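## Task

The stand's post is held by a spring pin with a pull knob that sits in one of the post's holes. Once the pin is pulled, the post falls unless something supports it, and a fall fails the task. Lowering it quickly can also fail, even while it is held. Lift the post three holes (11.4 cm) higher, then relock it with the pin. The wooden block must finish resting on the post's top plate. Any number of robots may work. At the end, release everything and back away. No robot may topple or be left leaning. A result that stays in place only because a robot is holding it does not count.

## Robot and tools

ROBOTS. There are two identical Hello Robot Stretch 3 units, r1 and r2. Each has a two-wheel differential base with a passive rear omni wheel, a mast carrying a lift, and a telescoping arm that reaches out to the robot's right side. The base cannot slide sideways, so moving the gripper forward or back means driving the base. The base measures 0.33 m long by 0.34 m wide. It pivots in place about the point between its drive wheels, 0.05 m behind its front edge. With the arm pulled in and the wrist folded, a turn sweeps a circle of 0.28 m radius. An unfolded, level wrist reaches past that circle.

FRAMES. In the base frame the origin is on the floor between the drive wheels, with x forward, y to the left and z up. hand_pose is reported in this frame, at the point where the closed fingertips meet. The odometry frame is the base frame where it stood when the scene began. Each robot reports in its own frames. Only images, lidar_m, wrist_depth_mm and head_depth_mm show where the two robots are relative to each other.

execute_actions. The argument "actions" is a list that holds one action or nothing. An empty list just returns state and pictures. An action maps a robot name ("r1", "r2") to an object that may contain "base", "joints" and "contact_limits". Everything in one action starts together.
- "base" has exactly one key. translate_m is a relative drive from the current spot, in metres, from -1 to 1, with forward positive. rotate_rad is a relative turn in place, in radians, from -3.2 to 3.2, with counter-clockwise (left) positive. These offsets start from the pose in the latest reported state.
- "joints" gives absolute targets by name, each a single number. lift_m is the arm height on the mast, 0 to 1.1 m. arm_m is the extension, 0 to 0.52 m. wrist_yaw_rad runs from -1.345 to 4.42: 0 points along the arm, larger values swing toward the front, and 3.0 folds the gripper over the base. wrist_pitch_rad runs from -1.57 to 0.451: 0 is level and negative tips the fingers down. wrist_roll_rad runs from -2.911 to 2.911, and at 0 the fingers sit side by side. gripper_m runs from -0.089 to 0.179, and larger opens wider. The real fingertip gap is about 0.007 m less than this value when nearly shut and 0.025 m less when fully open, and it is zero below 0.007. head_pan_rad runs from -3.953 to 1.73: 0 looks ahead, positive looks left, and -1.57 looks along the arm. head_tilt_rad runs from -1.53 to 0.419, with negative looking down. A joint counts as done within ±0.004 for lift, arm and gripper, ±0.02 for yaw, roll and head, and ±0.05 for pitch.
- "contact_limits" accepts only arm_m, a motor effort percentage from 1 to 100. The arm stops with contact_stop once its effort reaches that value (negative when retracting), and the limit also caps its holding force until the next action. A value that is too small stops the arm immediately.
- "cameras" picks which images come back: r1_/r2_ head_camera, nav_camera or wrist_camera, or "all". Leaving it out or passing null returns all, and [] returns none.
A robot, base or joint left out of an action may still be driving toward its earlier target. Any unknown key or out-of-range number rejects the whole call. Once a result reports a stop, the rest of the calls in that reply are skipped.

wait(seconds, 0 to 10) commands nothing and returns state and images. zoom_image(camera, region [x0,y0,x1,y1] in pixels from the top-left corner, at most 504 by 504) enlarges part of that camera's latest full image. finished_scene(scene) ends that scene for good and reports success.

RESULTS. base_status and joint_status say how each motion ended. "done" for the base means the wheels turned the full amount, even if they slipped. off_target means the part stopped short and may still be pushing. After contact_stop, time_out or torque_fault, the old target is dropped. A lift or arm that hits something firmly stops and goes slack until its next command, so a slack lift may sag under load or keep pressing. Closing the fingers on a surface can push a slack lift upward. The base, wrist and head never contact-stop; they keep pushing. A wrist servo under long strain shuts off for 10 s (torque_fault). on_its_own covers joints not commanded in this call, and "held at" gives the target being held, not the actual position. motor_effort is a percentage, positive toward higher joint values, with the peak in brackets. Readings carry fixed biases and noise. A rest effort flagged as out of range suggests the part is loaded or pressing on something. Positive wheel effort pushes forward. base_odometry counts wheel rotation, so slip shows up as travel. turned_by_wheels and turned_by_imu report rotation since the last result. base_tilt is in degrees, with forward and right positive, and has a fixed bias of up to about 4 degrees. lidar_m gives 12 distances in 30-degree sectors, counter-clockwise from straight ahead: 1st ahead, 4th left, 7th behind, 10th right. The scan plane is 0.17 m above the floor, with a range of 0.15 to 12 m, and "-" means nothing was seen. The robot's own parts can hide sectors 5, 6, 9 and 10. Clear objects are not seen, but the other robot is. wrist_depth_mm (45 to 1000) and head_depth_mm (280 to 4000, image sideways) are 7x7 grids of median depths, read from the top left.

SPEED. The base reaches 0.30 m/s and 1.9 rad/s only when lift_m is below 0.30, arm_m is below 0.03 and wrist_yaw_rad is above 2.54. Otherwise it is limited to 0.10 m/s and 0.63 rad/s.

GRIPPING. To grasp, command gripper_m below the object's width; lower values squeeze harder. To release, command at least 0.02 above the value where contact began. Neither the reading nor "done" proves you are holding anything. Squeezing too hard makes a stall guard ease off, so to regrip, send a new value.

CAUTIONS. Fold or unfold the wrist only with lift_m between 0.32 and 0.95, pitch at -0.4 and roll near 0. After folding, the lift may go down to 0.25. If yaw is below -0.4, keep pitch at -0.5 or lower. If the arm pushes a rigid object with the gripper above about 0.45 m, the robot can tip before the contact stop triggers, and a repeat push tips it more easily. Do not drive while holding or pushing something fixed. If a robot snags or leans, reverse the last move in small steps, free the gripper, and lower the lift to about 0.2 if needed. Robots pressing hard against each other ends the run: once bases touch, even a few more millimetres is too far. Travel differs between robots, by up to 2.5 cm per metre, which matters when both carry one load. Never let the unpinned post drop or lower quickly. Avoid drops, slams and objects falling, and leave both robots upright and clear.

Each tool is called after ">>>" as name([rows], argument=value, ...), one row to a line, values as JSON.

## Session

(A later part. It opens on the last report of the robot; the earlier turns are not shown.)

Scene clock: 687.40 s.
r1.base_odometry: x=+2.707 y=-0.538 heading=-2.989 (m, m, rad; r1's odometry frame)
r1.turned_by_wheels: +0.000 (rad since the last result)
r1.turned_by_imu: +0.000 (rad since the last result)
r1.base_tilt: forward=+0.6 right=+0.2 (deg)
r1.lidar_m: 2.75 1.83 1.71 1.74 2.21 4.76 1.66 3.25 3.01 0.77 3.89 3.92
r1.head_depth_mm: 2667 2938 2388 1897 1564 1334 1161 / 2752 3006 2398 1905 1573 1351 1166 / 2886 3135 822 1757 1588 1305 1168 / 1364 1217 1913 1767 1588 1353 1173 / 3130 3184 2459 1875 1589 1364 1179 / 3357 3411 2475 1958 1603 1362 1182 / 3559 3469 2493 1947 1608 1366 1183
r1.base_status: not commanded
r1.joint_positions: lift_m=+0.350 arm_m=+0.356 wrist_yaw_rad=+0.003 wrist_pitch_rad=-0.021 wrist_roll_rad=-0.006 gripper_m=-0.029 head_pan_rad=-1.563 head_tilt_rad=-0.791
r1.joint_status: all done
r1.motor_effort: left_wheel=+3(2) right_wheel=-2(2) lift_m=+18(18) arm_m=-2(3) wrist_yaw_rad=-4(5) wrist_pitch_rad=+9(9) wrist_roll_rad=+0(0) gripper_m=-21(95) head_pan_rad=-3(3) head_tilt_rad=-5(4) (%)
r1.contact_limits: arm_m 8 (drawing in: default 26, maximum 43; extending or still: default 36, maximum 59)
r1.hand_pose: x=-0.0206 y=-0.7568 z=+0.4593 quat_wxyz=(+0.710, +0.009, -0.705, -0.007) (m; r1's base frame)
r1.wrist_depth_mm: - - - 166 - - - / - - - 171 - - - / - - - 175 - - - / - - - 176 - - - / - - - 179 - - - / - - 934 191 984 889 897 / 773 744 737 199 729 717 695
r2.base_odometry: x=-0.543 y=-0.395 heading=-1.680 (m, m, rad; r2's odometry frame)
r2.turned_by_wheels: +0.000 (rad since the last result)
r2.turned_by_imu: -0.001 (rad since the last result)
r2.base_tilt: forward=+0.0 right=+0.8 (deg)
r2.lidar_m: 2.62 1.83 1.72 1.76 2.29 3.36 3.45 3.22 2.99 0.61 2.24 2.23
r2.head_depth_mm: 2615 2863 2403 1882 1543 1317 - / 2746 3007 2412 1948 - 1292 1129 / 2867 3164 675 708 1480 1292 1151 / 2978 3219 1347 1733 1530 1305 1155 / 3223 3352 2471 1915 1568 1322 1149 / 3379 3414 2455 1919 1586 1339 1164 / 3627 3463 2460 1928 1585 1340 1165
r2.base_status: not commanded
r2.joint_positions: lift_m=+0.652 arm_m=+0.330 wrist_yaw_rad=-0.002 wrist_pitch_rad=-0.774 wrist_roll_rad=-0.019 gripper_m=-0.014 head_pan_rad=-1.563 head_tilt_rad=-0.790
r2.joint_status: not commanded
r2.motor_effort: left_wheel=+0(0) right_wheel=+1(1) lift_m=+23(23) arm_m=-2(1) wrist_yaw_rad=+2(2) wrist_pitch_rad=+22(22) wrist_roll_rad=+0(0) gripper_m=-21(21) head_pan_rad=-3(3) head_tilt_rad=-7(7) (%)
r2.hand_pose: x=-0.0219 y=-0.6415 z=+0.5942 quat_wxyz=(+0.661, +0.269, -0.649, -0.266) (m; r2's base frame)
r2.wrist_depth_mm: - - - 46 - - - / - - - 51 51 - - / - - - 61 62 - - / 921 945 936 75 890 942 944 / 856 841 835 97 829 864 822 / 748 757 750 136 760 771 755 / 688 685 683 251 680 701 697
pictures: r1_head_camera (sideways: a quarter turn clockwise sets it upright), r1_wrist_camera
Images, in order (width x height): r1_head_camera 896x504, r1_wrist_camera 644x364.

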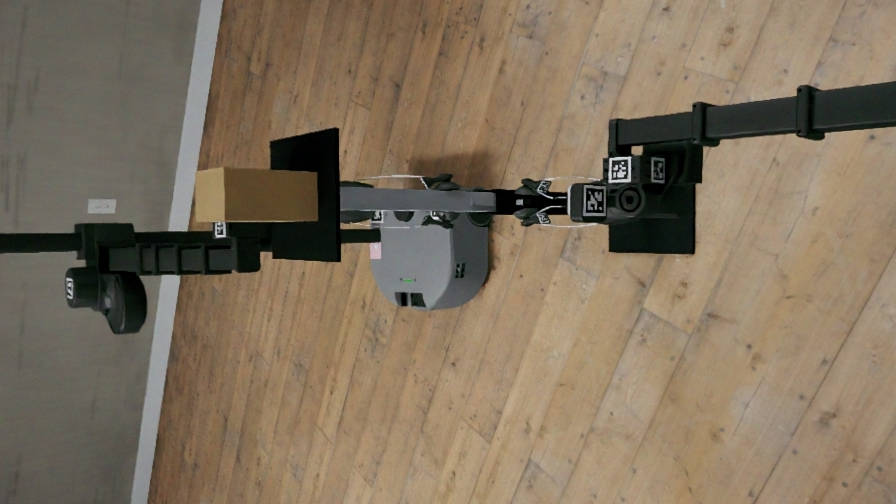

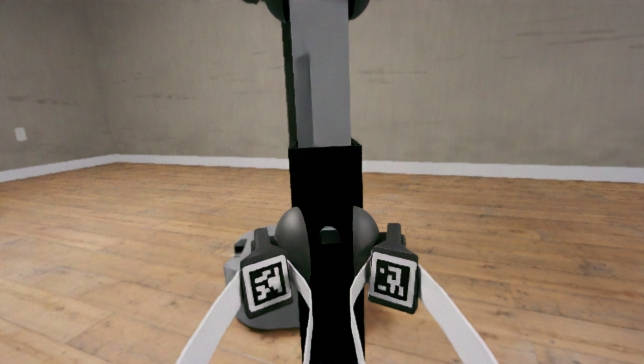

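>>> execute_actions([
  {"r1": {"joints": {"arm_m": 0.346}}},
], cameras=["r1_wrist_camera", "r1_head_camera"])

>>> zoom_image(camera="r1_head_camera", region=[470, 150, 640, 250])

Scene clock: 696.20 s.
r1.base_odometry: x=+2.707 y=-0.538 heading=-2.989 (m, m, rad; r1's odometry frame)
r1.turned_by_wheels: +0.000 (rad since the last result)
r1.turned_by_imu: +0.000 (rad since the last result)
r1.base_tilt: forward=+0.6 right=+0.3 (deg)
r1.lidar_m: 2.75 1.82 1.72 1.74 2.21 4.76 1.66 3.24 3.01 0.77 3.88 3.90
r1.head_depth_mm: 2664 2919 2382 1894 1577 1335 1165 / 2783 3030 2403 1901 1577 1354 1169 / 2890 3137 824 1759 1584 1295 1170 / 1370 1212 1915 1762 1584 1352 1175 / 3124 3194 2471 1865 1597 1360 1178 / 3335 3403 2464 1944 1597 1362 1183 / 3545 3449 2500 1958 1611 1369 1184
r1.base_status: not commanded
r1.joint_positions: lift_m=+0.350 arm_m=+0.346 wrist_yaw_rad=+0.001 wrist_pitch_rad=-0.018 wrist_roll_rad=-0.006 gripper_m=-0.026 head_pan_rad=-1.563 head_tilt_rad=-0.791
r1.joint_status: all done
r1.motor_effort: left_wheel=+2(2) right_wheel=-1(2) lift_m=+18(18) arm_m=-5(7) wrist_yaw_rad=-2(5) wrist_pitch_rad=+8(9) wrist_roll_rad=+0(0) gripper_m=-18(20) head_pan_rad=-3(3) head_tilt_rad=-4(4) (%)
r1.hand_pose: x=-0.0211 y=-0.7472 z=+0.4602 quat_wxyz=(+0.710, +0.007, -0.705, -0.006) (m; r1's base frame)
r1.wrist_depth_mm: - - - 175 - - - / - - - 182 - - - / - - - 187 - - - / - - - 185 - - - / - - - 188 - - - / - - 921 202 971 914 880 / 770 753 742 209 722 717 693
r2.base_odometry: x=-0.543 y=-0.395 heading=-1.680 (m, m, rad; r2's odometry frame)
r2.turned_by_wheels: +0.000 (rad since the last result)
r2.turned_by_imu: -0.001 (rad since the last result)
r2.base_tilt: forward=+0.0 right=+0.8 (deg)
r2.lidar_m: 2.61 1.82 1.72 1.76 2.29 3.37 3.46 3.21 3.00 0.61 2.24 2.22
r2.head_depth_mm: 2609 2897 2409 1894 1548 1315 - / 2737 3005 2403 1949 - 1297 1135 / 2916 3146 676 708 1474 1296 1146 / 2991 3218 1342 1729 1523 1303 1143 / 3186 3398 2439 1923 1566 1328 1157 / 3398 3468 2482 1911 1580 1331 1157 / 3609 3421 2485 1946 1583 1338 1156
r2.base_status: not commanded
r2.joint_positions: lift_m=+0.652 arm_m=+0.330 wrist_yaw_rad=-0.002 wrist_pitch_rad=-0.774 wrist_roll_rad=-0.019 gripper_m=-0.014 head_pan_rad=-1.563 head_tilt_rad=-0.790
r2.joint_status: not commanded
r2.motor_effort: left_wheel=+0(0) right_wheel=+0(1) lift_m=+23(23) arm_m=-2(2) wrist_yaw_rad=+2(1) wrist_pitch_rad=+23(23) wrist_roll_rad=+0(0) gripper_m=-22(22) head_pan_rad=-3(3) head_tilt_rad=-6(7) (%)
r2.hand_pose: x=-0.0219 y=-0.6415 z=+0.5942 quat_wxyz=(+0.661, +0.269, -0.649, -0.266) (m; r2's base frame)
r2.wrist_depth_mm: - - - 46 - - - / - - - 51 51 - - / - - - 61 62 - - / 942 957 941 75 917 953 945 / 848 850 845 97 819 866 858 / 759 762 771 137 766 764 771 / 693 680 682 249 681 700 704
pictures: r1_head_camera (sideways: a quarter turn clockwise sets it upright), r1_wrist_camera
Images, in order (width x height): r1_head_camera 896x504, r1_wrist_camera 644x364.

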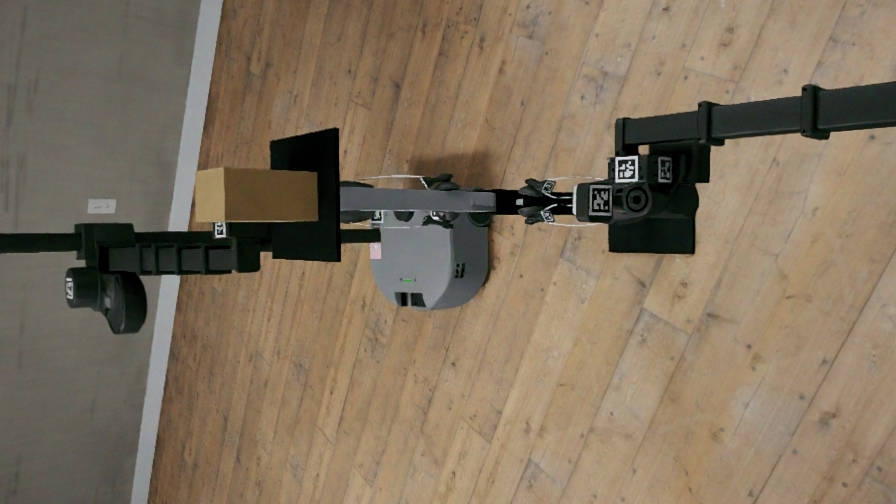

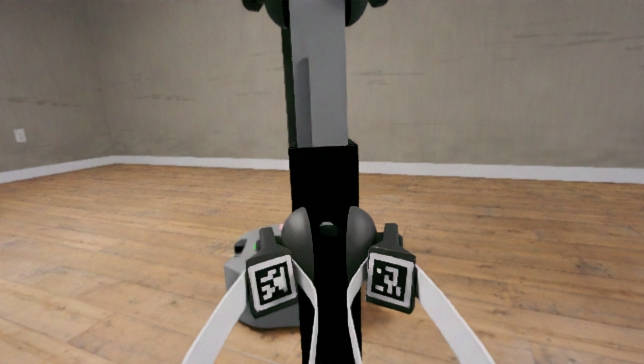

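Region (470, 150, 640, 250) of r1_head_camera's 896x504 image, scaled by 2.965, with more detail than that image has; it fills the top 296 rows of this view, and the rest is white.

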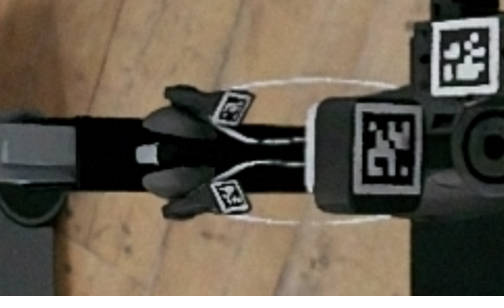

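>>> execute_actions([
  {"r1": {"joints": {"arm_m": 0.336}}},
], cameras=["r1_wrist_camera", "r1_head_camera"])

>>> zoom_image(camera="r1_head_camera", region=[470, 150, 640, 250])

Scene clock: 706.00 s.
r1.base_odometry: x=+2.707 y=-0.538 heading=-2.989 (m, m, rad; r1's odometry frame)
r1.turned_by_wheels: +0.000 (rad since the last result)
r1.turned_by_imu: +0.000 (rad since the last result)
r1.base_tilt: forward=+0.6 right=+0.2 (deg)
r1.lidar_m: 2.74 1.82 1.72 1.74 2.21 4.77 1.66 3.24 3.01 0.77 3.88 3.90
r1.head_depth_mm: 2650 2921 2392 1902 1567 1336 1163 / 2781 3016 2403 1917 1577 1353 1175 / 2881 3138 824 1751 1559 1293 1172 / 1365 1218 1910 1759 1590 1357 1175 / 3150 3209 2457 1887 1597 1355 1175 / 3361 3453 2474 1956 1607 1366 1181 / 3571 3441 2494 1961 1605 1363 1189
r1.base_status: not commanded
r1.joint_positions: lift_m=+0.350 arm_m=+0.336 wrist_yaw_rad=+0.001 wrist_pitch_rad=-0.018 wrist_roll_rad=-0.006 gripper_m=-0.026 head_pan_rad=-1.563 head_tilt_rad=-0.791
r1.joint_status: all done
r1.motor_effort: left_wheel=+2(3) right_wheel=-1(1) lift_m=+18(18) arm_m=-3(5) wrist_yaw_rad=-2(2) wrist_pitch_rad=+8(7) wrist_roll_rad=+0(0) gripper_m=-16(18) head_pan_rad=-3(3) head_tilt_rad=-5(5) (%)
r1.hand_pose: x=-0.0211 y=-0.7371 z=+0.4603 quat_wxyz=(+0.710, +0.007, -0.705, -0.006) (m; r1's base frame)
r1.wrist_depth_mm: - - - 184 - - - / - - - 191 - - - / - - - 213 - - - / - - - 196 - - - / - - - 171 - - - / - - 928 212 943 911 883 / 744 764 728 654 722 713 693
r2.base_odometry: x=-0.543 y=-0.395 heading=-1.680 (m, m, rad; r2's odometry frame)
r2.turned_by_wheels: +0.000 (rad since the last result)
r2.turned_by_imu: -0.001 (rad since the last result)
r2.base_tilt: forward=+0.0 right=+0.8 (deg)
r2.lidar_m: 2.62 1.82 1.72 1.76 2.29 3.37 3.45 3.19 2.99 0.61 2.25 2.23
r2.head_depth_mm: 2640 2885 2403 1873 1550 1322 - / 2733 3018 2410 1965 - 1288 1132 / 2861 3117 677 709 1479 1286 1148 / 3022 3251 1340 1728 1536 1293 1156 / 3220 3385 2462 1899 1578 1323 1153 / 3412 3433 2469 1906 1579 1342 1153 / 3593 3447 2497 1954 1580 1341 1165
r2.base_status: not commanded
r2.joint_positions: lift_m=+0.652 arm_m=+0.330 wrist_yaw_rad=-0.002 wrist_pitch_rad=-0.774 wrist_roll_rad=-0.019 gripper_m=-0.014 head_pan_rad=-1.563 head_tilt_rad=-0.790
r2.joint_status: not commanded
r2.motor_effort: left_wheel=+0(0) right_wheel=+0(1) lift_m=+23(23) arm_m=-1(2) wrist_yaw_rad=+2(1) wrist_pitch_rad=+23(23) wrist_roll_rad=+0(0) gripper_m=-22(21) head_pan_rad=-3(3) head_tilt_rad=-6(7) (%)
r2.hand_pose: x=-0.0219 y=-0.6415 z=+0.5942 quat_wxyz=(+0.661, +0.269, -0.649, -0.266) (m; r2's base frame)
r2.wrist_depth_mm: - - - 46 - - - / - - - 51 50 - - / - - - 61 62 - - / 954 941 940 75 915 969 977 / 841 857 848 97 807 853 853 / 754 772 772 136 765 752 754 / 686 698 684 249 672 695 698
pictures: r1_head_camera (sideways: a quarter turn clockwise sets it upright), r1_wrist_camera
Images, in order (width x height): r1_head_camera 896x504, r1_wrist_camera 644x364.

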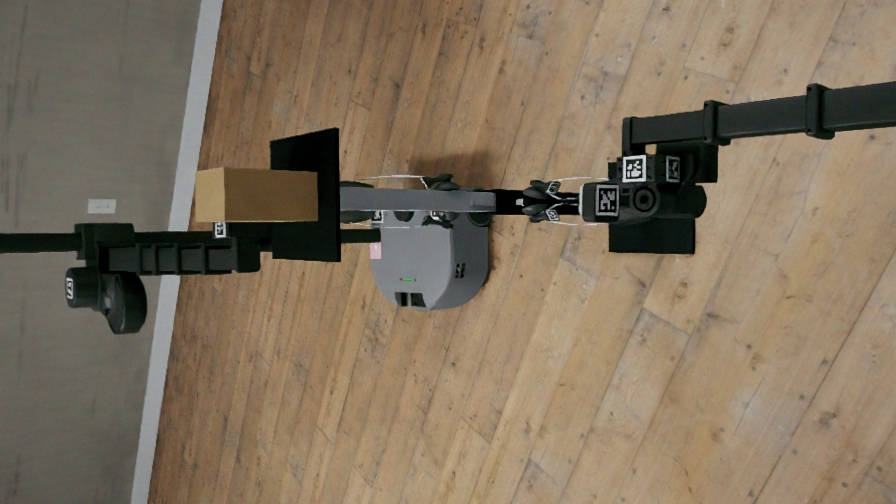

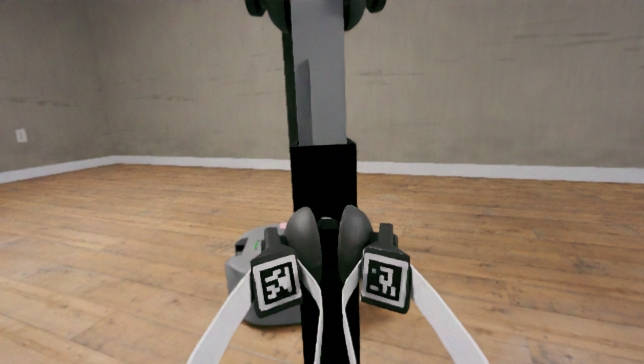

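Region (470, 150, 640, 250) of r1_head_camera's 896x504 image, scaled by 2.965, with more detail than that image has; it fills the top 296 rows of this view, and the rest is white.

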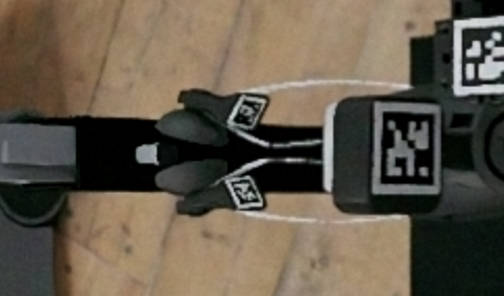

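>>> execute_actions([
  {"r1": {"joints": {"gripper_m": 0.045}}},
], cameras=[])

>>> execute_actions([
  {"r1": {"joints": {"arm_m": 0.357}, "contact_limits": {"arm_m": 10}}},
], cameras=[])

>>> execute_actions([
  {"r1": {"joints": {"gripper_m": -0.026}}},
], cameras=[])

>>> execute_actions([
  {"r1": {"joints": {"arm_m": 0.346}}},
], cameras=["r1_wrist_camera", "r1_head_camera"])

>>> zoom_image(camera="r1_head_camera", region=[490, 170, 570, 235])

>>> execute_actions([
  {"r2": {"joints": {"lift_m": 0.664}}},
], cameras=["r1_wrist_camera", "r1_head_camera"])

Scene clock: 769.03 s.
r1.base_odometry: x=+2.707 y=-0.538 heading=-2.989 (m, m, rad; r1's odometry frame)
r1.turned_by_wheels: +0.000 (rad since the last result)
r1.turned_by_imu: +0.000 (rad since the last result)
r1.base_tilt: forward=+0.7 right=+0.3 (deg)
r1.lidar_m: 2.75 1.83 1.72 1.74 2.21 4.76 1.66 3.25 3.00 0.77 3.89 3.92
r1.head_depth_mm: 2650 2893 2408 1899 1562 1339 1165 / 2764 3000 2408 1902 1571 1357 1180 / 2896 3146 823 1757 1543 1298 1171 / 1369 1215 1905 1756 1587 1355 1175 / 3137 3191 2468 1872 1596 1356 1181 / 3410 3417 2470 1951 1605 1361 1184 / 3536 3430 2498 1948 1608 1364 1188
r1.base_status: not commanded
r1.joint_positions: lift_m=+0.350 arm_m=+0.336 wrist_yaw_rad=+0.001 wrist_pitch_rad=-0.019 wrist_roll_rad=-0.006 gripper_m=+0.045 head_pan_rad=-1.563 head_tilt_rad=-0.791
r1.joint_status: all done
r1.motor_effort: left_wheel=+2(2) right_wheel=-1(2) lift_m=+18(18) arm_m=-3(3) wrist_yaw_rad=-2(2) wrist_pitch_rad=+8(8) wrist_roll_rad=+0(0) gripper_m=+0(80) head_pan_rad=-3(3) head_tilt_rad=-5(6) (%)
r1.hand_pose: x=-0.0211 y=-0.7370 z=+0.4600 quat_wxyz=(+0.710, +0.007, -0.705, -0.006) (m; r1's base frame)
r1.wrist_depth_mm: - - - 183 - - - / - - - 193 - - - / - - - 208 - - - / - - - 196 - - - / - - - 199 - - - / - - - 212 - 912 857 / 765 752 736 223 721 708 701
r2.base_odometry: x=-0.543 y=-0.395 heading=-1.680 (m, m, rad; r2's odometry frame)
r2.turned_by_wheels: +0.000 (rad since the last result)
r2.turned_by_imu: -0.001 (rad since the last result)
r2.base_tilt: forward=+0.0 right=+0.8 (deg)
r2.lidar_m: 2.62 1.82 1.72 1.76 2.29 3.37 3.45 3.21 2.99 0.61 2.24 2.23
r2.head_depth_mm: 2674 2920 2389 1863 1543 1311 - / 2739 2990 2414 1955 - 1292 1134 / 2913 3135 677 707 1481 1291 1151 / 3065 3204 1337 1725 1521 1303 1152 / 3177 3381 2454 1909 1565 1337 1152 / 3445 3413 2480 1930 1577 1336 1166 / 3628 3500 2511 1924 1592 1333 1160
r2.base_status: not commanded
r2.joint_positions: lift_m=+0.652 arm_m=+0.330 wrist_yaw_rad=-0.002 wrist_pitch_rad=-0.774 wrist_roll_rad=-0.019 gripper_m=-0.014 head_pan_rad=-1.563 head_tilt_rad=-0.790
r2.joint_status: not commanded
r2.motor_effort: left_wheel=+0(1) right_wheel=+1(1) lift_m=+23(24) arm_m=-2(1) wrist_yaw_rad=+1(1) wrist_pitch_rad=+23(22) wrist_roll_rad=+0(0) gripper_m=-21(22) head_pan_rad=-3(2) head_tilt_rad=-6(7) (%)
r2.hand_pose: x=-0.0219 y=-0.6415 z=+0.5942 quat_wxyz=(+0.661, +0.269, -0.649, -0.266) (m; r2's base frame)
r2.wrist_depth_mm: - - - 46 - - - / - - - 51 51 - - / - - - 61 62 - - / 927 949 954 75 918 973 943 / 847 839 857 97 836 840 848 / 755 745 763 136 765 763 738 / 692 679 685 249 687 679 692
pictures: none
No camera images: the call's "cameras" was empty. Leave "cameras" out to get every camera's image.

Scene clock: 770.10 s.
r1.base_odometry: x=+2.707 y=-0.538 heading=-2.989 (m, m, rad; r1's odometry frame)
r1.turned_by_wheels: +0.000 (rad since the last result)
r1.turned_by_imu: +0.000 (rad since the last result)
r1.base_tilt: forward=+0.6 right=+0.3 (deg)
r1.lidar_m: 2.75 1.83 1.71 1.74 2.22 4.75 1.66 3.25 3.01 0.77 3.89 3.92
r1.head_depth_mm: 2651 2938 2387 1887 1564 1336 1160 / 2795 3018 2419 1903 1571 1357 1172 / 2882 3113 823 1755 1578 1306 1171 / 1366 1209 1907 1760 1592 1354 1176 / 3136 3204 2455 1884 1595 1356 1179 / 3372 3415 2476 1953 1603 1357 1180 / 3554 3478 2494 1954 1610 1369 1186
r1.base_status: not commanded
r1.joint_positions: lift_m=+0.350 arm_m=+0.357 wrist_yaw_rad=+0.001 wrist_pitch_rad=-0.019 wrist_roll_rad=-0.006 gripper_m=+0.045 head_pan_rad=-1.563 head_tilt_rad=-0.791
r1.joint_status: all done
r1.motor_effort: left_wheel=+2(3) right_wheel=-1(2) lift_m=+18(18) arm_m=+4(4) wrist_yaw_rad=-2(2) wrist_pitch_rad=+7(8) wrist_roll_rad=+0(0) gripper_m=+0(0) head_pan_rad=-3(3) head_tilt_rad=-5(6) (%)
r1.contact_limits: arm_m 10 (drawing in: default 26, maximum 43; extending or still: default 36, maximum 59)
r1.hand_pose: x=-0.0211 y=-0.7574 z=+0.4599 quat_wxyz=(+0.710, +0.007, -0.705, -0.006) (m; r1's base frame)
r1.wrist_depth_mm: - - - 166 - - - / - - - 171 - - - / - - - 176 - - - / - - - 176 - - - / - - - 179 - - - / - - - 189 - 924 888 / 784 753 735 197 727 702 705
r2.base_odometry: x=-0.543 y=-0.395 heading=-1.680 (m, m, rad; r2's odometry frame)
r2.turned_by_wheels: +0.000 (rad since the last result)
r2.turned_by_imu: +0.000 (rad since the last result)
r2.base_tilt: forward=+0.0 right=+0.8 (deg)
r2.lidar_m: 2.63 1.82 1.72 1.75 2.28 3.37 3.44 3.19 2.99 0.61 2.25 2.23
r2.head_depth_mm: 2654 2872 2402 1871 1545 1318 - / 2732 3034 2397 1940 - 1292 1137 / 2877 3174 676 707 1471 1293 1147 / 2967 3231 1350 1722 1521 1311 1149 / 3172 3434 2432 1889 1570 1332 1153 / 3408 3453 2486 1924 1566 1333 1159 / 3532 3460 2502 1925 1577 1348 1162
r2.base_status: not commanded
r2.joint_positions: lift_m=+0.652 arm_m=+0.330 wrist_yaw_rad=-0.002 wrist_pitch_rad=-0.774 wrist_roll_rad=-0.019 gripper_m=-0.014 head_pan_rad=-1.563 head_tilt_rad=-0.790
r2.joint_status: not commanded
r2.motor_effort: left_wheel=+0(0) right_wheel=+1(0) lift_m=+23(24) arm_m=-2(2) wrist_yaw_rad=+1(1) wrist_pitch_rad=+23(23) wrist_roll_rad=+0(0) gripper_m=-22(22) head_pan_rad=-2(3) head_tilt_rad=-7(6) (%)
r2.hand_pose: x=-0.0219 y=-0.6415 z=+0.5942 quat_wxyz=(+0.661, +0.269, -0.649, -0.266) (m; r2's base frame)
r2.wrist_depth_mm: - - - 46 - - - / - - - 51 50 - - / - - - 61 62 - - / 943 939 930 74 928 933 956 / 859 843 836 97 825 838 835 / 757 767 763 137 741 764 760 / 676 680 681 247 676 675 694
pictures: none
No camera images: the call's "cameras" was empty. Leave "cameras" out to get every camera's image.

Scene clock: 771.30 s.
r1.base_odometry: x=+2.707 y=-0.538 heading=-2.989 (m, m, rad; r1's odometry frame)
r1.turned_by_wheels: +0.000 (rad since the last result)
r1.turned_by_imu: +0.000 (rad since the last result)
r1.base_tilt: forward=+0.6 right=+0.3 (deg)
r1.lidar_m: 2.74 1.83 1.72 1.74 2.21 4.75 1.66 3.26 3.02 0.77 3.88 3.91
r1.head_depth_mm: 2673 2922 2404 1900 1568 1339 1162 / 2772 3016 2411 1899 1577 1351 1167 / 2914 3113 826 1749 1580 1304 1172 / 1375 1215 1910 1763 1590 1355 1174 / 3138 3215 2473 1879 1598 1355 1177 / 3337 3433 2458 1949 1594 1361 1184 / 3566 3477 2509 1950 1608 1366 1181
r1.base_status: not commanded
r1.joint_positions: lift_m=+0.350 arm_m=+0.357 wrist_yaw_rad=+0.004 wrist_pitch_rad=-0.020 wrist_roll_rad=-0.006 gripper_m=-0.025 head_pan_rad=-1.563 head_tilt_rad=-0.791
r1.joint_status: all done
r1.motor_effort: left_wheel=+3(2) right_wheel=-2(2) lift_m=+18(18) arm_m=+4(4) wrist_yaw_rad=-5(5) wrist_pitch_rad=+9(9) wrist_roll_rad=+0(0) gripper_m=-19(93) head_pan_rad=-3(3) head_tilt_rad=-6(5) (%)
r1.hand_pose: x=-0.0205 y=-0.7574 z=+0.4597 quat_wxyz=(+0.710, +0.009, -0.705, -0.006) (m; r1's base frame)
r1.wrist_depth_mm: - - - 165 - - - / - - - 171 - - - / - - - 175 - - - / - - - 174 - - - / - - - 177 - - - / - - 940 189 961 911 862 / 766 756 727 198 706 707 691
r2.base_odometry: x=-0.543 y=-0.395 heading=-1.680 (m, m, rad; r2's odometry frame)
r2.turned_by_wheels: +0.000 (rad since the last result)
r2.turned_by_imu: +0.000 (rad since the last result)
r2.base_tilt: forward=+0.0 right=+0.8 (deg)
r2.lidar_m: 2.62 1.82 1.72 1.75 2.29 3.38 3.46 3.20 3.00 0.61 2.24 2.23
r2.head_depth_mm: 2616 2929 2391 1881 1541 1314 - / 2719 3010 2411 1945 - 1289 1137 / 2892 3152 678 706 1483 1298 1148 / 3022 3209 1339 1721 1527 1296 1163 / 3196 3407 2425 1909 1567 1331 1150 / 3421 3470 2469 1935 1581 1337 1159 / 3532 3409 2497 1939 1590 1328 1160
r2.base_status: not commanded
r2.joint_positions: lift_m=+0.652 arm_m=+0.330 wrist_yaw_rad=-0.002 wrist_pitch_rad=-0.774 wrist_roll_rad=-0.019 gripper_m=-0.014 head_pan_rad=-1.563 head_tilt_rad=-0.790
r2.joint_status: not commanded
r2.motor_effort: left_wheel=+1(0) right_wheel=+1(1) lift_m=+23(23) arm_m=-2(2) wrist_yaw_rad=+1(2) wrist_pitch_rad=+23(22) wrist_roll_rad=+0(0) gripper_m=-22(21) head_pan_rad=-3(3) head_tilt_rad=-7(6) (%)
r2.hand_pose: x=-0.0219 y=-0.6415 z=+0.5942 quat_wxyz=(+0.661, +0.269, -0.649, -0.266) (m; r2's base frame)
r2.wrist_depth_mm: - - - 46 - - - / - - - 51 50 - - / - - - 61 62 - - / 949 948 932 75 910 949 946 / 826 863 863 97 831 830 869 / 771 760 769 137 754 777 754 / 698 687 687 250 677 698 689
pictures: none
No camera images: the call's "cameras" was empty. Leave "cameras" out to get every camera's image.

Scene clock: 772.13 s.
r1.base_odometry: x=+2.707 y=-0.538 heading=-2.989 (m, m, rad; r1's odometry frame)
r1.turned_by_wheels: +0.000 (rad since the last result)
r1.turned_by_imu: +0.000 (rad since the last result)
r1.base_tilt: forward=+0.6 right=+0.3 (deg)
r1.lidar_m: 2.74 1.83 1.72 1.74 2.21 4.76 1.66 3.24 2.99 0.77 3.88 3.91
r1.head_depth_mm: 2662 2923 2408 1890 1557 1331 1164 / 2776 3036 2395 1901 1572 1359 1172 / 2911 3124 822 1759 1579 1288 1173 / 1368 1213 1897 1757 1585 1353 1179 / 3117 3218 2456 1875 1595 1359 1180 / 3346 3395 2486 1946 1601 1362 1180 / 3548 3471 2480 1956 1609 1366 1186
r1.base_status: not commanded
r1.joint_positions: lift_m=+0.350 arm_m=+0.346 wrist_yaw_rad=+0.001 wrist_pitch_rad=-0.017 wrist_roll_rad=-0.006 gripper_m=-0.025 head_pan_rad=-1.563 head_tilt_rad=-0.791
r1.joint_status: all done
r1.motor_effort: left_wheel=+2(3) right_wheel=-1(1) lift_m=+18(18) arm_m=-5(8) wrist_yaw_rad=-2(5) wrist_pitch_rad=+7(8) wrist_roll_rad=+0(0) gripper_m=-18(19) head_pan_rad=-3(3) head_tilt_rad=-5(5) (%)
r1.hand_pose: x=-0.0211 y=-0.7472 z=+0.4606 quat_wxyz=(+0.710, +0.007, -0.705, -0.006) (m; r1's base frame)
r1.wrist_depth_mm: - - - 174 - - - / - - - 182 - - - / - - - 188 - - - / - - - 185 - - - / - - - 188 - - - / - - 917 201 951 900 895 / 764 768 754 212 721 714 688
r2.base_odometry: x=-0.543 y=-0.395 heading=-1.680 (m, m, rad; r2's odometry frame)
r2.turned_by_wheels: +0.000 (rad since the last result)
r2.turned_by_imu: +0.000 (rad since the last result)
r2.base_tilt: forward=+0.0 right=+0.8 (deg)
r2.lidar_m: 2.62 1.82 1.72 1.76 2.29 3.37 3.45 3.21 2.99 0.61 2.25 2.23
r2.head_depth_mm: 2635 2921 2378 1883 1554 1318 - / 2748 2989 2379 1938 - 1285 1141 / 2926 3128 676 708 1492 1291 1147 / 3002 3241 1345 1709 1522 1293 1151 / 3262 3391 2435 1900 1574 1328 1163 / 3405 3433 2476 1927 1566 1340 1157 / 3596 3444 2481 1947 1586 1339 1164
r2.base_status: not commanded
r2.joint_positions: lift_m=+0.652 arm_m=+0.330 wrist_yaw_rad=-0.002 wrist_pitch_rad=-0.774 wrist_roll_rad=-0.019 gripper_m=-0.014 head_pan_rad=-1.563 head_tilt_rad=-0.790
r2.joint_status: not commanded
r2.motor_effort: left_wheel=+0(0) right_wheel=+1(1) lift_m=+23(23) arm_m=-2(2) wrist_yaw_rad=+2(1) wrist_pitch_rad=+23(22) wrist_roll_rad=+0(0) gripper_m=-21(21) head_pan_rad=-3(2) head_tilt_rad=-7(7) (%)
r2.hand_pose: x=-0.0219 y=-0.6415 z=+0.5942 quat_wxyz=(+0.661, +0.269, -0.649, -0.266) (m; r2's base frame)
r2.wrist_depth_mm: - - - 46 - - - / - - - 51 50 - - / - - - 61 62 - - / 943 948 939 75 888 959 966 / 842 841 834 97 840 865 848 / 754 773 748 136 759 772 759 / 677 694 680 249 683 694 691
pictures: r1_head_camera (sideways: a quarter turn clockwise sets it upright), r1_wrist_camera
Images, in order (width x height): r1_head_camera 896x504, r1_wrist_camera 644x364.

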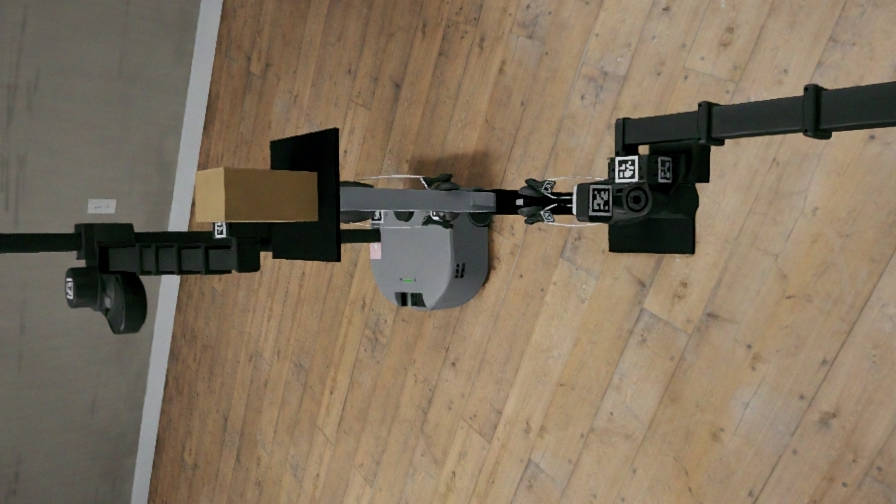

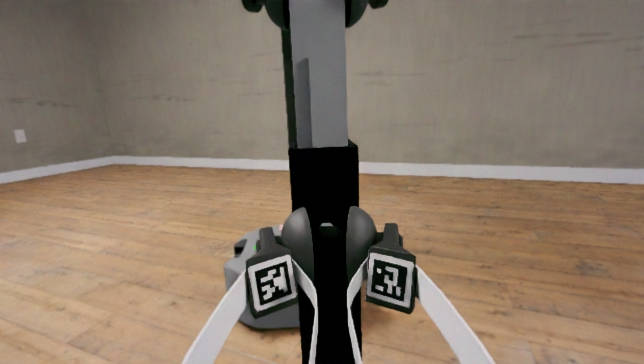

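Region (490, 170, 570, 235) of r1_head_camera's 896x504 image, scaled by 6.300, with more detail than that image has; it fills the top 410 rows of this view, and the rest is white.

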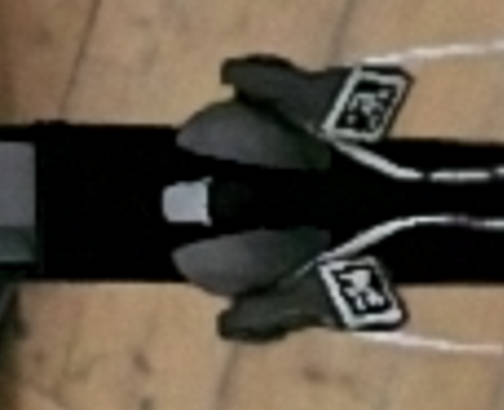

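Scene clock: 772.90 s.
r1.base_odometry: x=+2.707 y=-0.538 heading=-2.989 (m, m, rad; r1's odometry frame)
r1.turned_by_wheels: +0.000 (rad since the last result)
r1.turned_by_imu: +0.000 (rad since the last result)
r1.base_tilt: forward=+0.6 right=+0.3 (deg)
r1.lidar_m: 2.74 1.82 1.72 1.74 2.21 4.76 1.66 3.24 3.01 0.77 3.89 3.90
r1.head_depth_mm: 2670 2933 2393 1890 1565 1332 1160 / 2771 3026 2404 1910 1570 1354 1169 / 2908 3162 824 1760 1585 1291 1166 / 1348 1157 1907 1758 1598 1352 1176 / 3116 3210 2465 1872 1594 1360 1179 / 3350 3387 2482 1940 1602 1361 1181 / 3553 3444 2485 1952 1614 1364 1187
r1.base_status: not commanded
r1.joint_positions: lift_m=+0.350 arm_m=+0.346 wrist_yaw_rad=+0.001 wrist_pitch_rad=-0.017 wrist_roll_rad=-0.006 gripper_m=-0.025 head_pan_rad=-1.563 head_tilt_rad=-0.791
r1.joint_status: not commanded
r1.motor_effort: left_wheel=+2(2) right_wheel=-1(2) lift_m=+18(18) arm_m=-5(5) wrist_yaw_rad=-1(2) wrist_pitch_rad=+7(7) wrist_roll_rad=+0(0) gripper_m=-18(17) head_pan_rad=-3(3) head_tilt_rad=-5(6) (%)
r1.hand_pose: x=-0.0211 y=-0.7472 z=+0.4606 quat_wxyz=(+0.710, +0.007, -0.705, -0.006) (m; r1's base frame)
r1.wrist_depth_mm: - - - 175 - - - / - - - 182 - - - / - - - 187 - - - / - - - 186 - - - / - - - 188 - - - / - - 919 201 953 904 887 / 789 755 771 209 737 715 710
r2.base_odometry: x=-0.543 y=-0.395 heading=-1.680 (m, m, rad; r2's odometry frame)
r2.turned_by_wheels: +0.000 (rad since the last result)
r2.turned_by_imu: +0.000 (rad since the last result)
r2.base_tilt: forward=+0.0 right=+0.9 (deg)
r2.lidar_m: 2.62 1.82 1.72 1.75 2.29 3.37 3.44 3.22 2.99 0.61 2.24 2.23
r2.head_depth_mm: 2634 2909 2409 1870 1551 1340 - / 2727 2998 2403 1955 - 1287 1141 / 2898 3112 676 696 1485 1291 1148 / 3020 3206 1338 1729 1522 1298 1154 / 3270 3445 2453 1915 1566 1337 1161 / 3416 3453 2474 1925 1572 1335 1154 / 3558 3431 2480 1946 1582 1331 1160
r2.base_status: not commanded
r2.joint_positions: lift_m=+0.659 arm_m=+0.330 wrist_yaw_rad=-0.002 wrist_pitch_rad=-0.788 wrist_roll_rad=-0.019 gripper_m=-0.013 head_pan_rad=-1.563 head_tilt_rad=-0.790
r2.joint_status: lift_m contact_stop (moved +0.007 of +0.012)
r2.on_its_own: lift_m is slack since a contact_stop, until your next command for it (your +0.664 is given up)
r2.motor_effort: left_wheel=+0(1) right_wheel=+0(1) lift_m=+29(45) arm_m=-2(2) wrist_yaw_rad=+2(1) wrist_pitch_rad=+27(29) wrist_roll_rad=+0(0) gripper_m=-3(24) head_pan_rad=-3(3) head_tilt_rad=-6(6) (%)
r2.hand_pose: x=-0.0219 y=-0.6388 z=+0.5993 quat_wxyz=(+0.659, +0.274, -0.647, -0.270) (m; r2's base frame)
r2.wrist_depth_mm: - - - 47 46 - - / - - - 52 51 - - / - - - 62 63 - - / 943 961 941 77 923 934 939 / 837 845 835 101 854 834 839 / 750 755 774 145 765 759 756 / 694 684 673 339 686 683 699
pictures: r1_head_camera (sideways: a quarter turn clockwise sets it upright), r1_wrist_camera
Images, in order (width x height): r1_head_camera 896x504, r1_wrist_camera 644x364.

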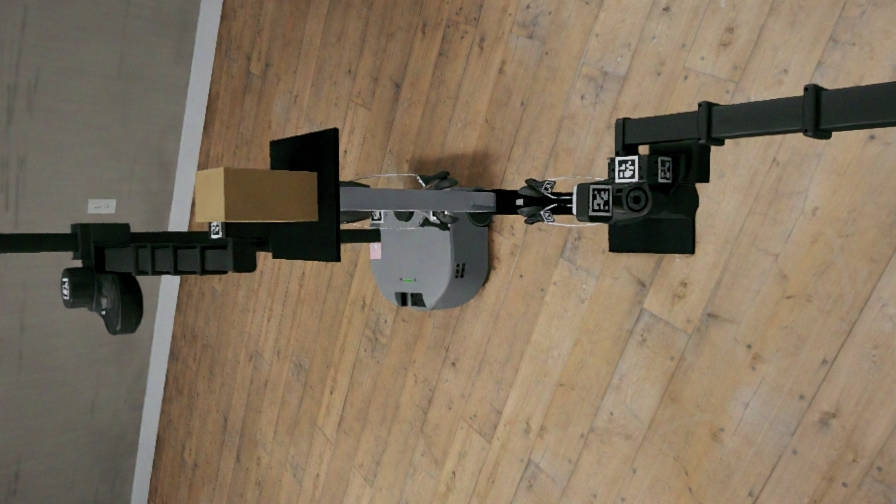

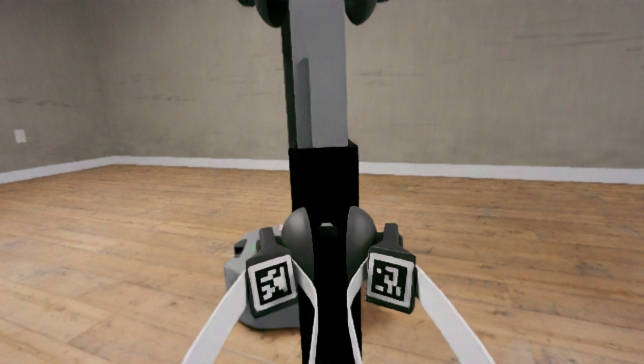

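>>> execute_actions([
  {"r2": {"joints": {"lift_m": 0.654, "gripper_m": -0.012}}},
], cameras=["r1_wrist_camera"])

>>> zoom_image(camera="r1_wrist_camera", region=[280, 30, 370, 160])

Scene clock: 799.57 s.
r1.base_odometry: x=+2.707 y=-0.538 heading=-2.989 (m, m, rad; r1's odometry frame)
r1.turned_by_wheels: +0.000 (rad since the last result)
r1.turned_by_imu: +0.000 (rad since the last result)
r1.base_tilt: forward=+0.6 right=+0.3 (deg)
r1.lidar_m: 2.74 1.83 1.72 1.74 2.21 4.75 1.67 3.24 3.02 0.77 3.89 3.91
r1.head_depth_mm: 2640 2934 2396 1903 1564 1331 1166 / 2766 3006 2410 1907 1575 1353 1168 / 2922 3139 822 1761 1586 1295 1172 / 1372 1212 1922 1766 1590 1352 1174 / 3133 3185 2461 1880 1589 1357 1179 / 3372 3423 2485 1945 1602 1361 1185 / 3535 3458 2493 1956 1611 1368 1184
r1.base_status: not commanded
r1.joint_positions: lift_m=+0.350 arm_m=+0.346 wrist_yaw_rad=+0.001 wrist_pitch_rad=-0.017 wrist_roll_rad=-0.006 gripper_m=-0.025 head_pan_rad=-1.563 head_tilt_rad=-0.791
r1.joint_status: not commanded
r1.motor_effort: left_wheel=+2(2) right_wheel=-2(1) lift_m=+18(18) arm_m=-5(5) wrist_yaw_rad=-2(2) wrist_pitch_rad=+7(7) wrist_roll_rad=+0(0) gripper_m=-17(17) head_pan_rad=-3(3) head_tilt_rad=-5(5) (%)
r1.hand_pose: x=-0.0211 y=-0.7472 z=+0.4606 quat_wxyz=(+0.710, +0.007, -0.705, -0.006) (m; r1's base frame)
r1.wrist_depth_mm: - - - 175 - - - / - - - 183 - - - / - - - 187 - - - / - - - 184 - - - / - - - 189 - - - / - - 920 200 966 913 908 / 784 766 745 210 735 715 694
r2.base_odometry: x=-0.543 y=-0.395 heading=-1.680 (m, m, rad; r2's odometry frame)
r2.turned_by_wheels: +0.000 (rad since the last result)
r2.turned_by_imu: -0.001 (rad since the last result)
r2.base_tilt: forward=+0.0 right=+0.8 (deg)
r2.lidar_m: 2.62 1.82 1.72 1.75 2.29 3.37 3.46 3.20 2.99 0.61 2.24 2.23
r2.head_depth_mm: 2605 2892 2381 1894 1545 1318 - / 2738 2979 2409 1941 - 1288 1137 / 2915 3116 673 708 1489 1286 1152 / 3037 3206 1345 1718 1529 1295 1160 / 3159 3469 2455 1906 1575 1325 1160 / 3394 3469 2473 1916 1571 1343 1161 / 3614 3464 2499 1935 1597 1340 1167
r2.base_status: not commanded
r2.joint_positions: lift_m=+0.653 arm_m=+0.330 wrist_yaw_rad=-0.002 wrist_pitch_rad=-0.776 wrist_roll_rad=-0.019 gripper_m=-0.011 head_pan_rad=-1.563 head_tilt_rad=-0.790
r2.joint_status: all done
r2.motor_effort: left_wheel=+0(1) right_wheel=+0(0) lift_m=+34(35) arm_m=-3(2) wrist_yaw_rad=+1(1) wrist_pitch_rad=+23(23) wrist_roll_rad=+0(0) gripper_m=-21(23) head_pan_rad=-2(2) head_tilt_rad=-7(6) (%)
r2.hand_pose: x=-0.0220 y=-0.6413 z=+0.5954 quat_wxyz=(+0.661, +0.269, -0.648, -0.266) (m; r2's base frame)
r2.wrist_depth_mm: - - - 46 - - - / - - - 51 51 - - / - - - 61 62 - - / 934 955 957 75 918 950 939 / 849 826 834 97 834 852 843 / 755 753 753 137 778 759 758 / 679 712 693 252 668 699 694
pictures: r1_wrist_camera
Images, in order (width x height): r1_wrist_camera 644x364.

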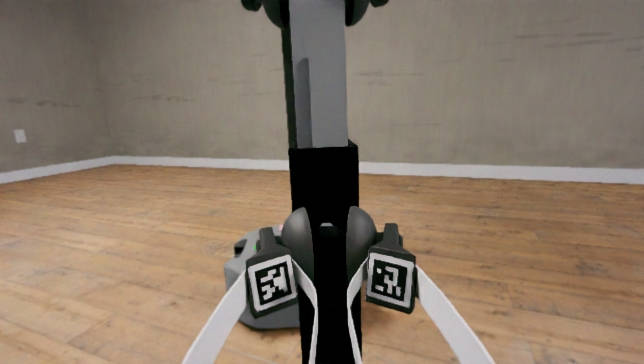

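Region (280, 30, 370, 160) of r1_wrist_camera's 644x364 image, scaled by 3.877; it fills the left 349 columns of this view, and the rest is white.

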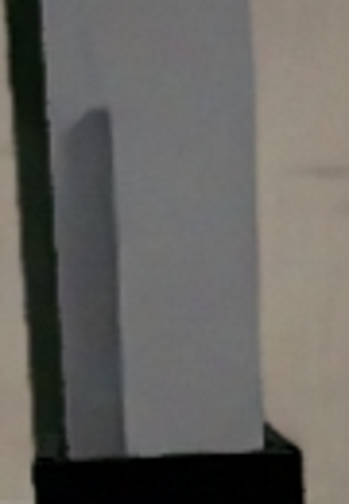

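>>> execute_actions([
  {"r2": {"joints": {"lift_m": 0.651}}},
], cameras=["r1_wrist_camera"])

>>> zoom_image(camera="r1_wrist_camera", region=[280, 30, 370, 160])

Scene clock: 809.50 s.
r1.base_odometry: x=+2.707 y=-0.538 heading=-2.989 (m, m, rad; r1's odometry frame)
r1.turned_by_wheels: +0.000 (rad since the last result)
r1.turned_by_imu: +0.000 (rad since the last result)
r1.base_tilt: forward=+0.6 right=+0.2 (deg)
r1.lidar_m: 2.74 1.82 1.72 1.74 2.21 4.75 1.66 3.24 3.00 0.77 3.89 3.90
r1.head_depth_mm: 2658 2913 2386 1901 1571 1335 1163 / 2782 3035 2392 1904 1577 1352 1174 / 2889 3138 824 1753 1579 1289 1174 / 1379 1218 1875 1765 1590 1349 1179 / 3133 3197 2467 1877 1599 1353 1179 / 3362 3416 2470 1945 1605 1363 1182 / 3537 3419 2489 1961 1610 1372 1185
r1.base_status: not commanded
r1.joint_positions: lift_m=+0.350 arm_m=+0.346 wrist_yaw_rad=+0.001 wrist_pitch_rad=-0.017 wrist_roll_rad=-0.006 gripper_m=-0.025 head_pan_rad=-1.563 head_tilt_rad=-0.791
r1.joint_status: not commanded
r1.motor_effort: left_wheel=+2(2) right_wheel=-1(1) lift_m=+18(18) arm_m=-5(5) wrist_yaw_rad=-2(2) wrist_pitch_rad=+7(7) wrist_roll_rad=+0(0) gripper_m=-18(18) head_pan_rad=-3(3) head_tilt_rad=-4(5) (%)
r1.hand_pose: x=-0.0211 y=-0.7472 z=+0.4606 quat_wxyz=(+0.710, +0.007, -0.705, -0.006) (m; r1's base frame)
r1.wrist_depth_mm: - - - 175 - - - / - - - 182 - - - / - - - 187 - - - / - - - 185 - - - / - - - 189 - - - / - - 951 201 976 895 910 / 781 779 738 211 729 691 709
r2.base_odometry: x=-0.543 y=-0.395 heading=-1.680 (m, m, rad; r2's odometry frame)
r2.turned_by_wheels: +0.000 (rad since the last result)
r2.turned_by_imu: -0.001 (rad since the last result)
r2.base_tilt: forward=+0.0 right=+0.8 (deg)
r2.lidar_m: 2.62 1.82 1.72 1.75 2.29 3.38 3.46 3.20 2.99 0.61 2.24 2.23
r2.head_depth_mm: 2589 2923 2395 1877 1548 1320 - / 2707 3026 2412 1960 - 1286 1129 / 2878 3154 679 710 1482 1291 1148 / 2964 3247 1378 1722 1525 1296 1155 / 3273 3406 2448 1917 1566 1330 1156 / 3435 3368 2509 1919 1572 1342 1162 / 3593 3419 2476 1943 1580 1345 1167
r2.base_status: not commanded
r2.joint_positions: lift_m=+0.651 arm_m=+0.330 wrist_yaw_rad=-0.002 wrist_pitch_rad=-0.774 wrist_roll_rad=-0.019 gripper_m=-0.011 head_pan_rad=-1.563 head_tilt_rad=-0.790
r2.joint_status: all done
r2.motor_effort: left_wheel=+0(0) right_wheel=+0(0) lift_m=+22(30) arm_m=-2(2) wrist_yaw_rad=+1(2) wrist_pitch_rad=+23(23) wrist_roll_rad=+0(0) gripper_m=-20(21) head_pan_rad=-3(2) head_tilt_rad=-6(6) (%)
r2.hand_pose: x=-0.0220 y=-0.6417 z=+0.5933 quat_wxyz=(+0.661, +0.269, -0.649, -0.265) (m; r2's base frame)
r2.wrist_depth_mm: - - - 46 - - - / - - - 51 51 - - / - - - 61 62 - - / 941 937 952 75 913 936 966 / 845 840 861 97 825 839 864 / 748 758 764 136 756 753 764 / 696 705 679 245 670 693 685
pictures: r1_wrist_camera
Images, in order (width x height): r1_wrist_camera 644x364.

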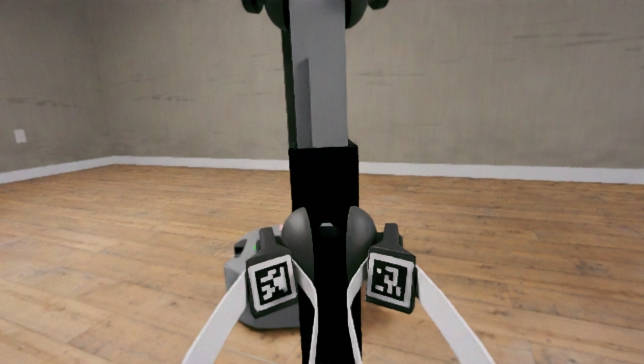

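Region (280, 30, 370, 160) of r1_wrist_camera's 644x364 image, scaled by 3.877; it fills the left 349 columns of this view, and the rest is white.

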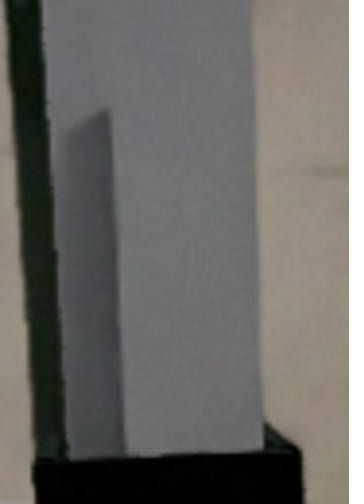

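>>> execute_actions([
  {"r1": {"joints": {"arm_m": 0.34}}},
], cameras=["r1_wrist_camera", "r1_head_camera"])

>>> zoom_image(camera="r1_head_camera", region=[490, 170, 570, 235])

Scene clock: 819.33 s.
r1.base_odometry: x=+2.707 y=-0.538 heading=-2.989 (m, m, rad; r1's odometry frame)
r1.turned_by_wheels: +0.000 (rad since the last result)
r1.turned_by_imu: +0.000 (rad since the last result)
r1.base_tilt: forward=+0.6 right=+0.3 (deg)
r1.lidar_m: 2.74 1.83 1.72 1.74 2.21 4.76 1.66 3.24 3.01 0.77 3.88 3.92
r1.head_depth_mm: 2653 2925 2387 1885 1565 1331 1163 / 2777 3038 2403 1906 1580 1352 1176 / 2880 3108 823 1763 1554 1297 1171 / 1373 1218 1883 1761 1590 1352 1173 / 3116 3219 2456 1888 1596 1351 1181 / 3318 3395 2476 1944 1606 1361 1187 / 3522 3436 2508 1957 1607 1359 1186
r1.base_status: not commanded
r1.joint_positions: lift_m=+0.350 arm_m=+0.340 wrist_yaw_rad=+0.001 wrist_pitch_rad=-0.016 wrist_roll_rad=-0.006 gripper_m=-0.025 head_pan_rad=-1.563 head_tilt_rad=-0.791
r1.joint_status: all done
r1.motor_effort: left_wheel=+2(3) right_wheel=-1(2) lift_m=+18(18) arm_m=-4(4) wrist_yaw_rad=-2(3) wrist_pitch_rad=+6(7) wrist_roll_rad=+0(0) gripper_m=-17(18) head_pan_rad=-3(3) head_tilt_rad=-5(5) (%)
r1.hand_pose: x=-0.0211 y=-0.7411 z=+0.4606 quat_wxyz=(+0.710, +0.007, -0.705, -0.006) (m; r1's base frame)
r1.wrist_depth_mm: - - - 180 - - - / - - - 189 - - - / - - - 217 - - - / - - - 192 - - - / - - - 168 - - - / - - 939 209 977 888 884 / 778 741 767 219 720 722 693
r2.base_odometry: x=-0.543 y=-0.395 heading=-1.680 (m, m, rad; r2's odometry frame)
r2.turned_by_wheels: +0.000 (rad since the last result)
r2.turned_by_imu: -0.001 (rad since the last result)
r2.base_tilt: forward=+0.1 right=+0.8 (deg)
r2.lidar_m: 2.62 1.82 1.72 1.76 2.29 3.37 3.45 3.20 2.99 0.61 2.24 2.22
r2.head_depth_mm: 2624 2885 2402 1881 1548 1320 - / 2720 2999 2428 1945 - 1290 1139 / 2883 3162 679 709 1484 1293 1149 / 2992 3231 1386 1719 1522 1295 1151 / 3178 3441 2460 1928 1578 1325 1162 / 3433 3449 2491 1921 1587 1343 1163 / 3608 3450 2464 1915 1592 1340 1163
r2.base_status: not commanded
r2.joint_positions: lift_m=+0.651 arm_m=+0.330 wrist_yaw_rad=-0.002 wrist_pitch_rad=-0.774 wrist_roll_rad=-0.019 gripper_m=-0.011 head_pan_rad=-1.563 head_tilt_rad=-0.790
r2.joint_status: not commanded
r2.motor_effort: left_wheel=+0(0) right_wheel=+0(0) lift_m=+22(23) arm_m=-3(2) wrist_yaw_rad=+1(2) wrist_pitch_rad=+22(23) wrist_roll_rad=+0(0) gripper_m=-20(20) head_pan_rad=-2(2) head_tilt_rad=-6(7) (%)
r2.hand_pose: x=-0.0220 y=-0.6417 z=+0.5933 quat_wxyz=(+0.661, +0.269, -0.649, -0.265) (m; r2's base frame)
r2.wrist_depth_mm: - - - 46 - - - / - - - 51 50 - - / - - - 61 62 - - / 942 958 945 75 897 951 949 / 833 834 851 97 833 834 855 / 768 753 766 136 747 758 762 / 685 684 691 244 680 701 696
pictures: r1_head_camera (sideways: a quarter turn clockwise sets it upright), r1_wrist_camera
Images, in order (width x height): r1_head_camera 896x504, r1_wrist_camera 644x364.

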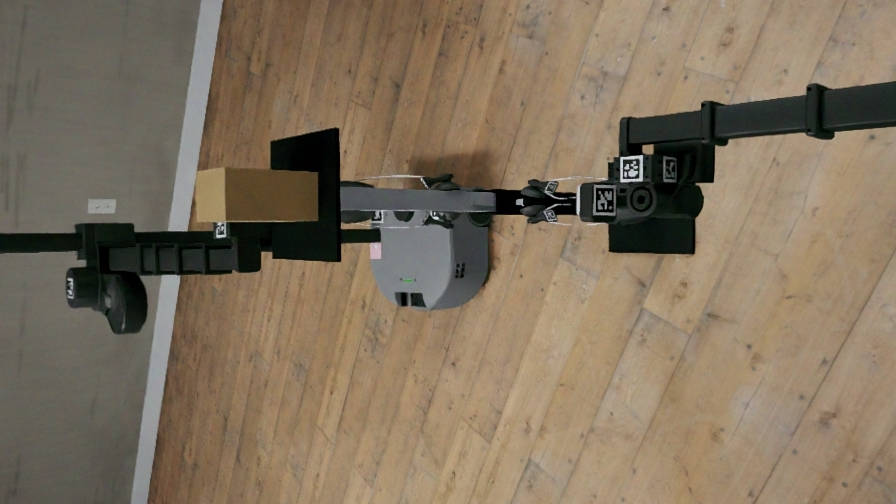

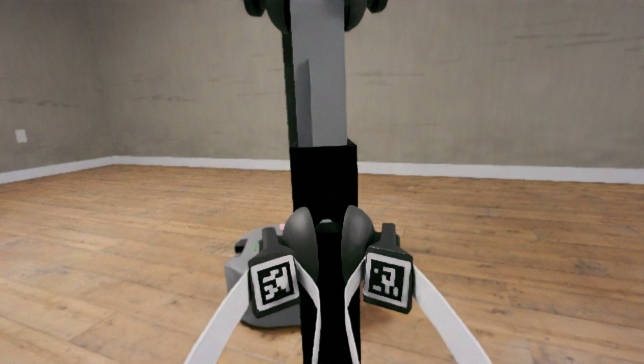

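Region (490, 170, 570, 235) of r1_head_camera's 896x504 image, scaled by 6.300, with more detail than that image has; it fills the top 410 rows of this view, and the rest is white.

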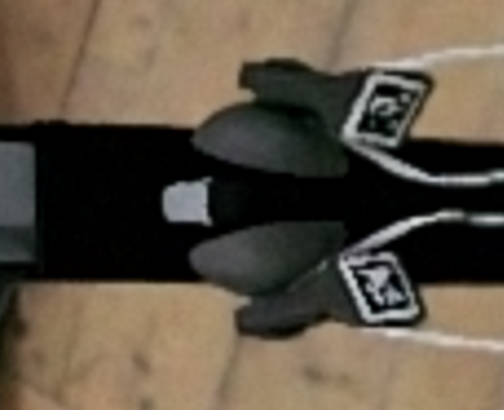

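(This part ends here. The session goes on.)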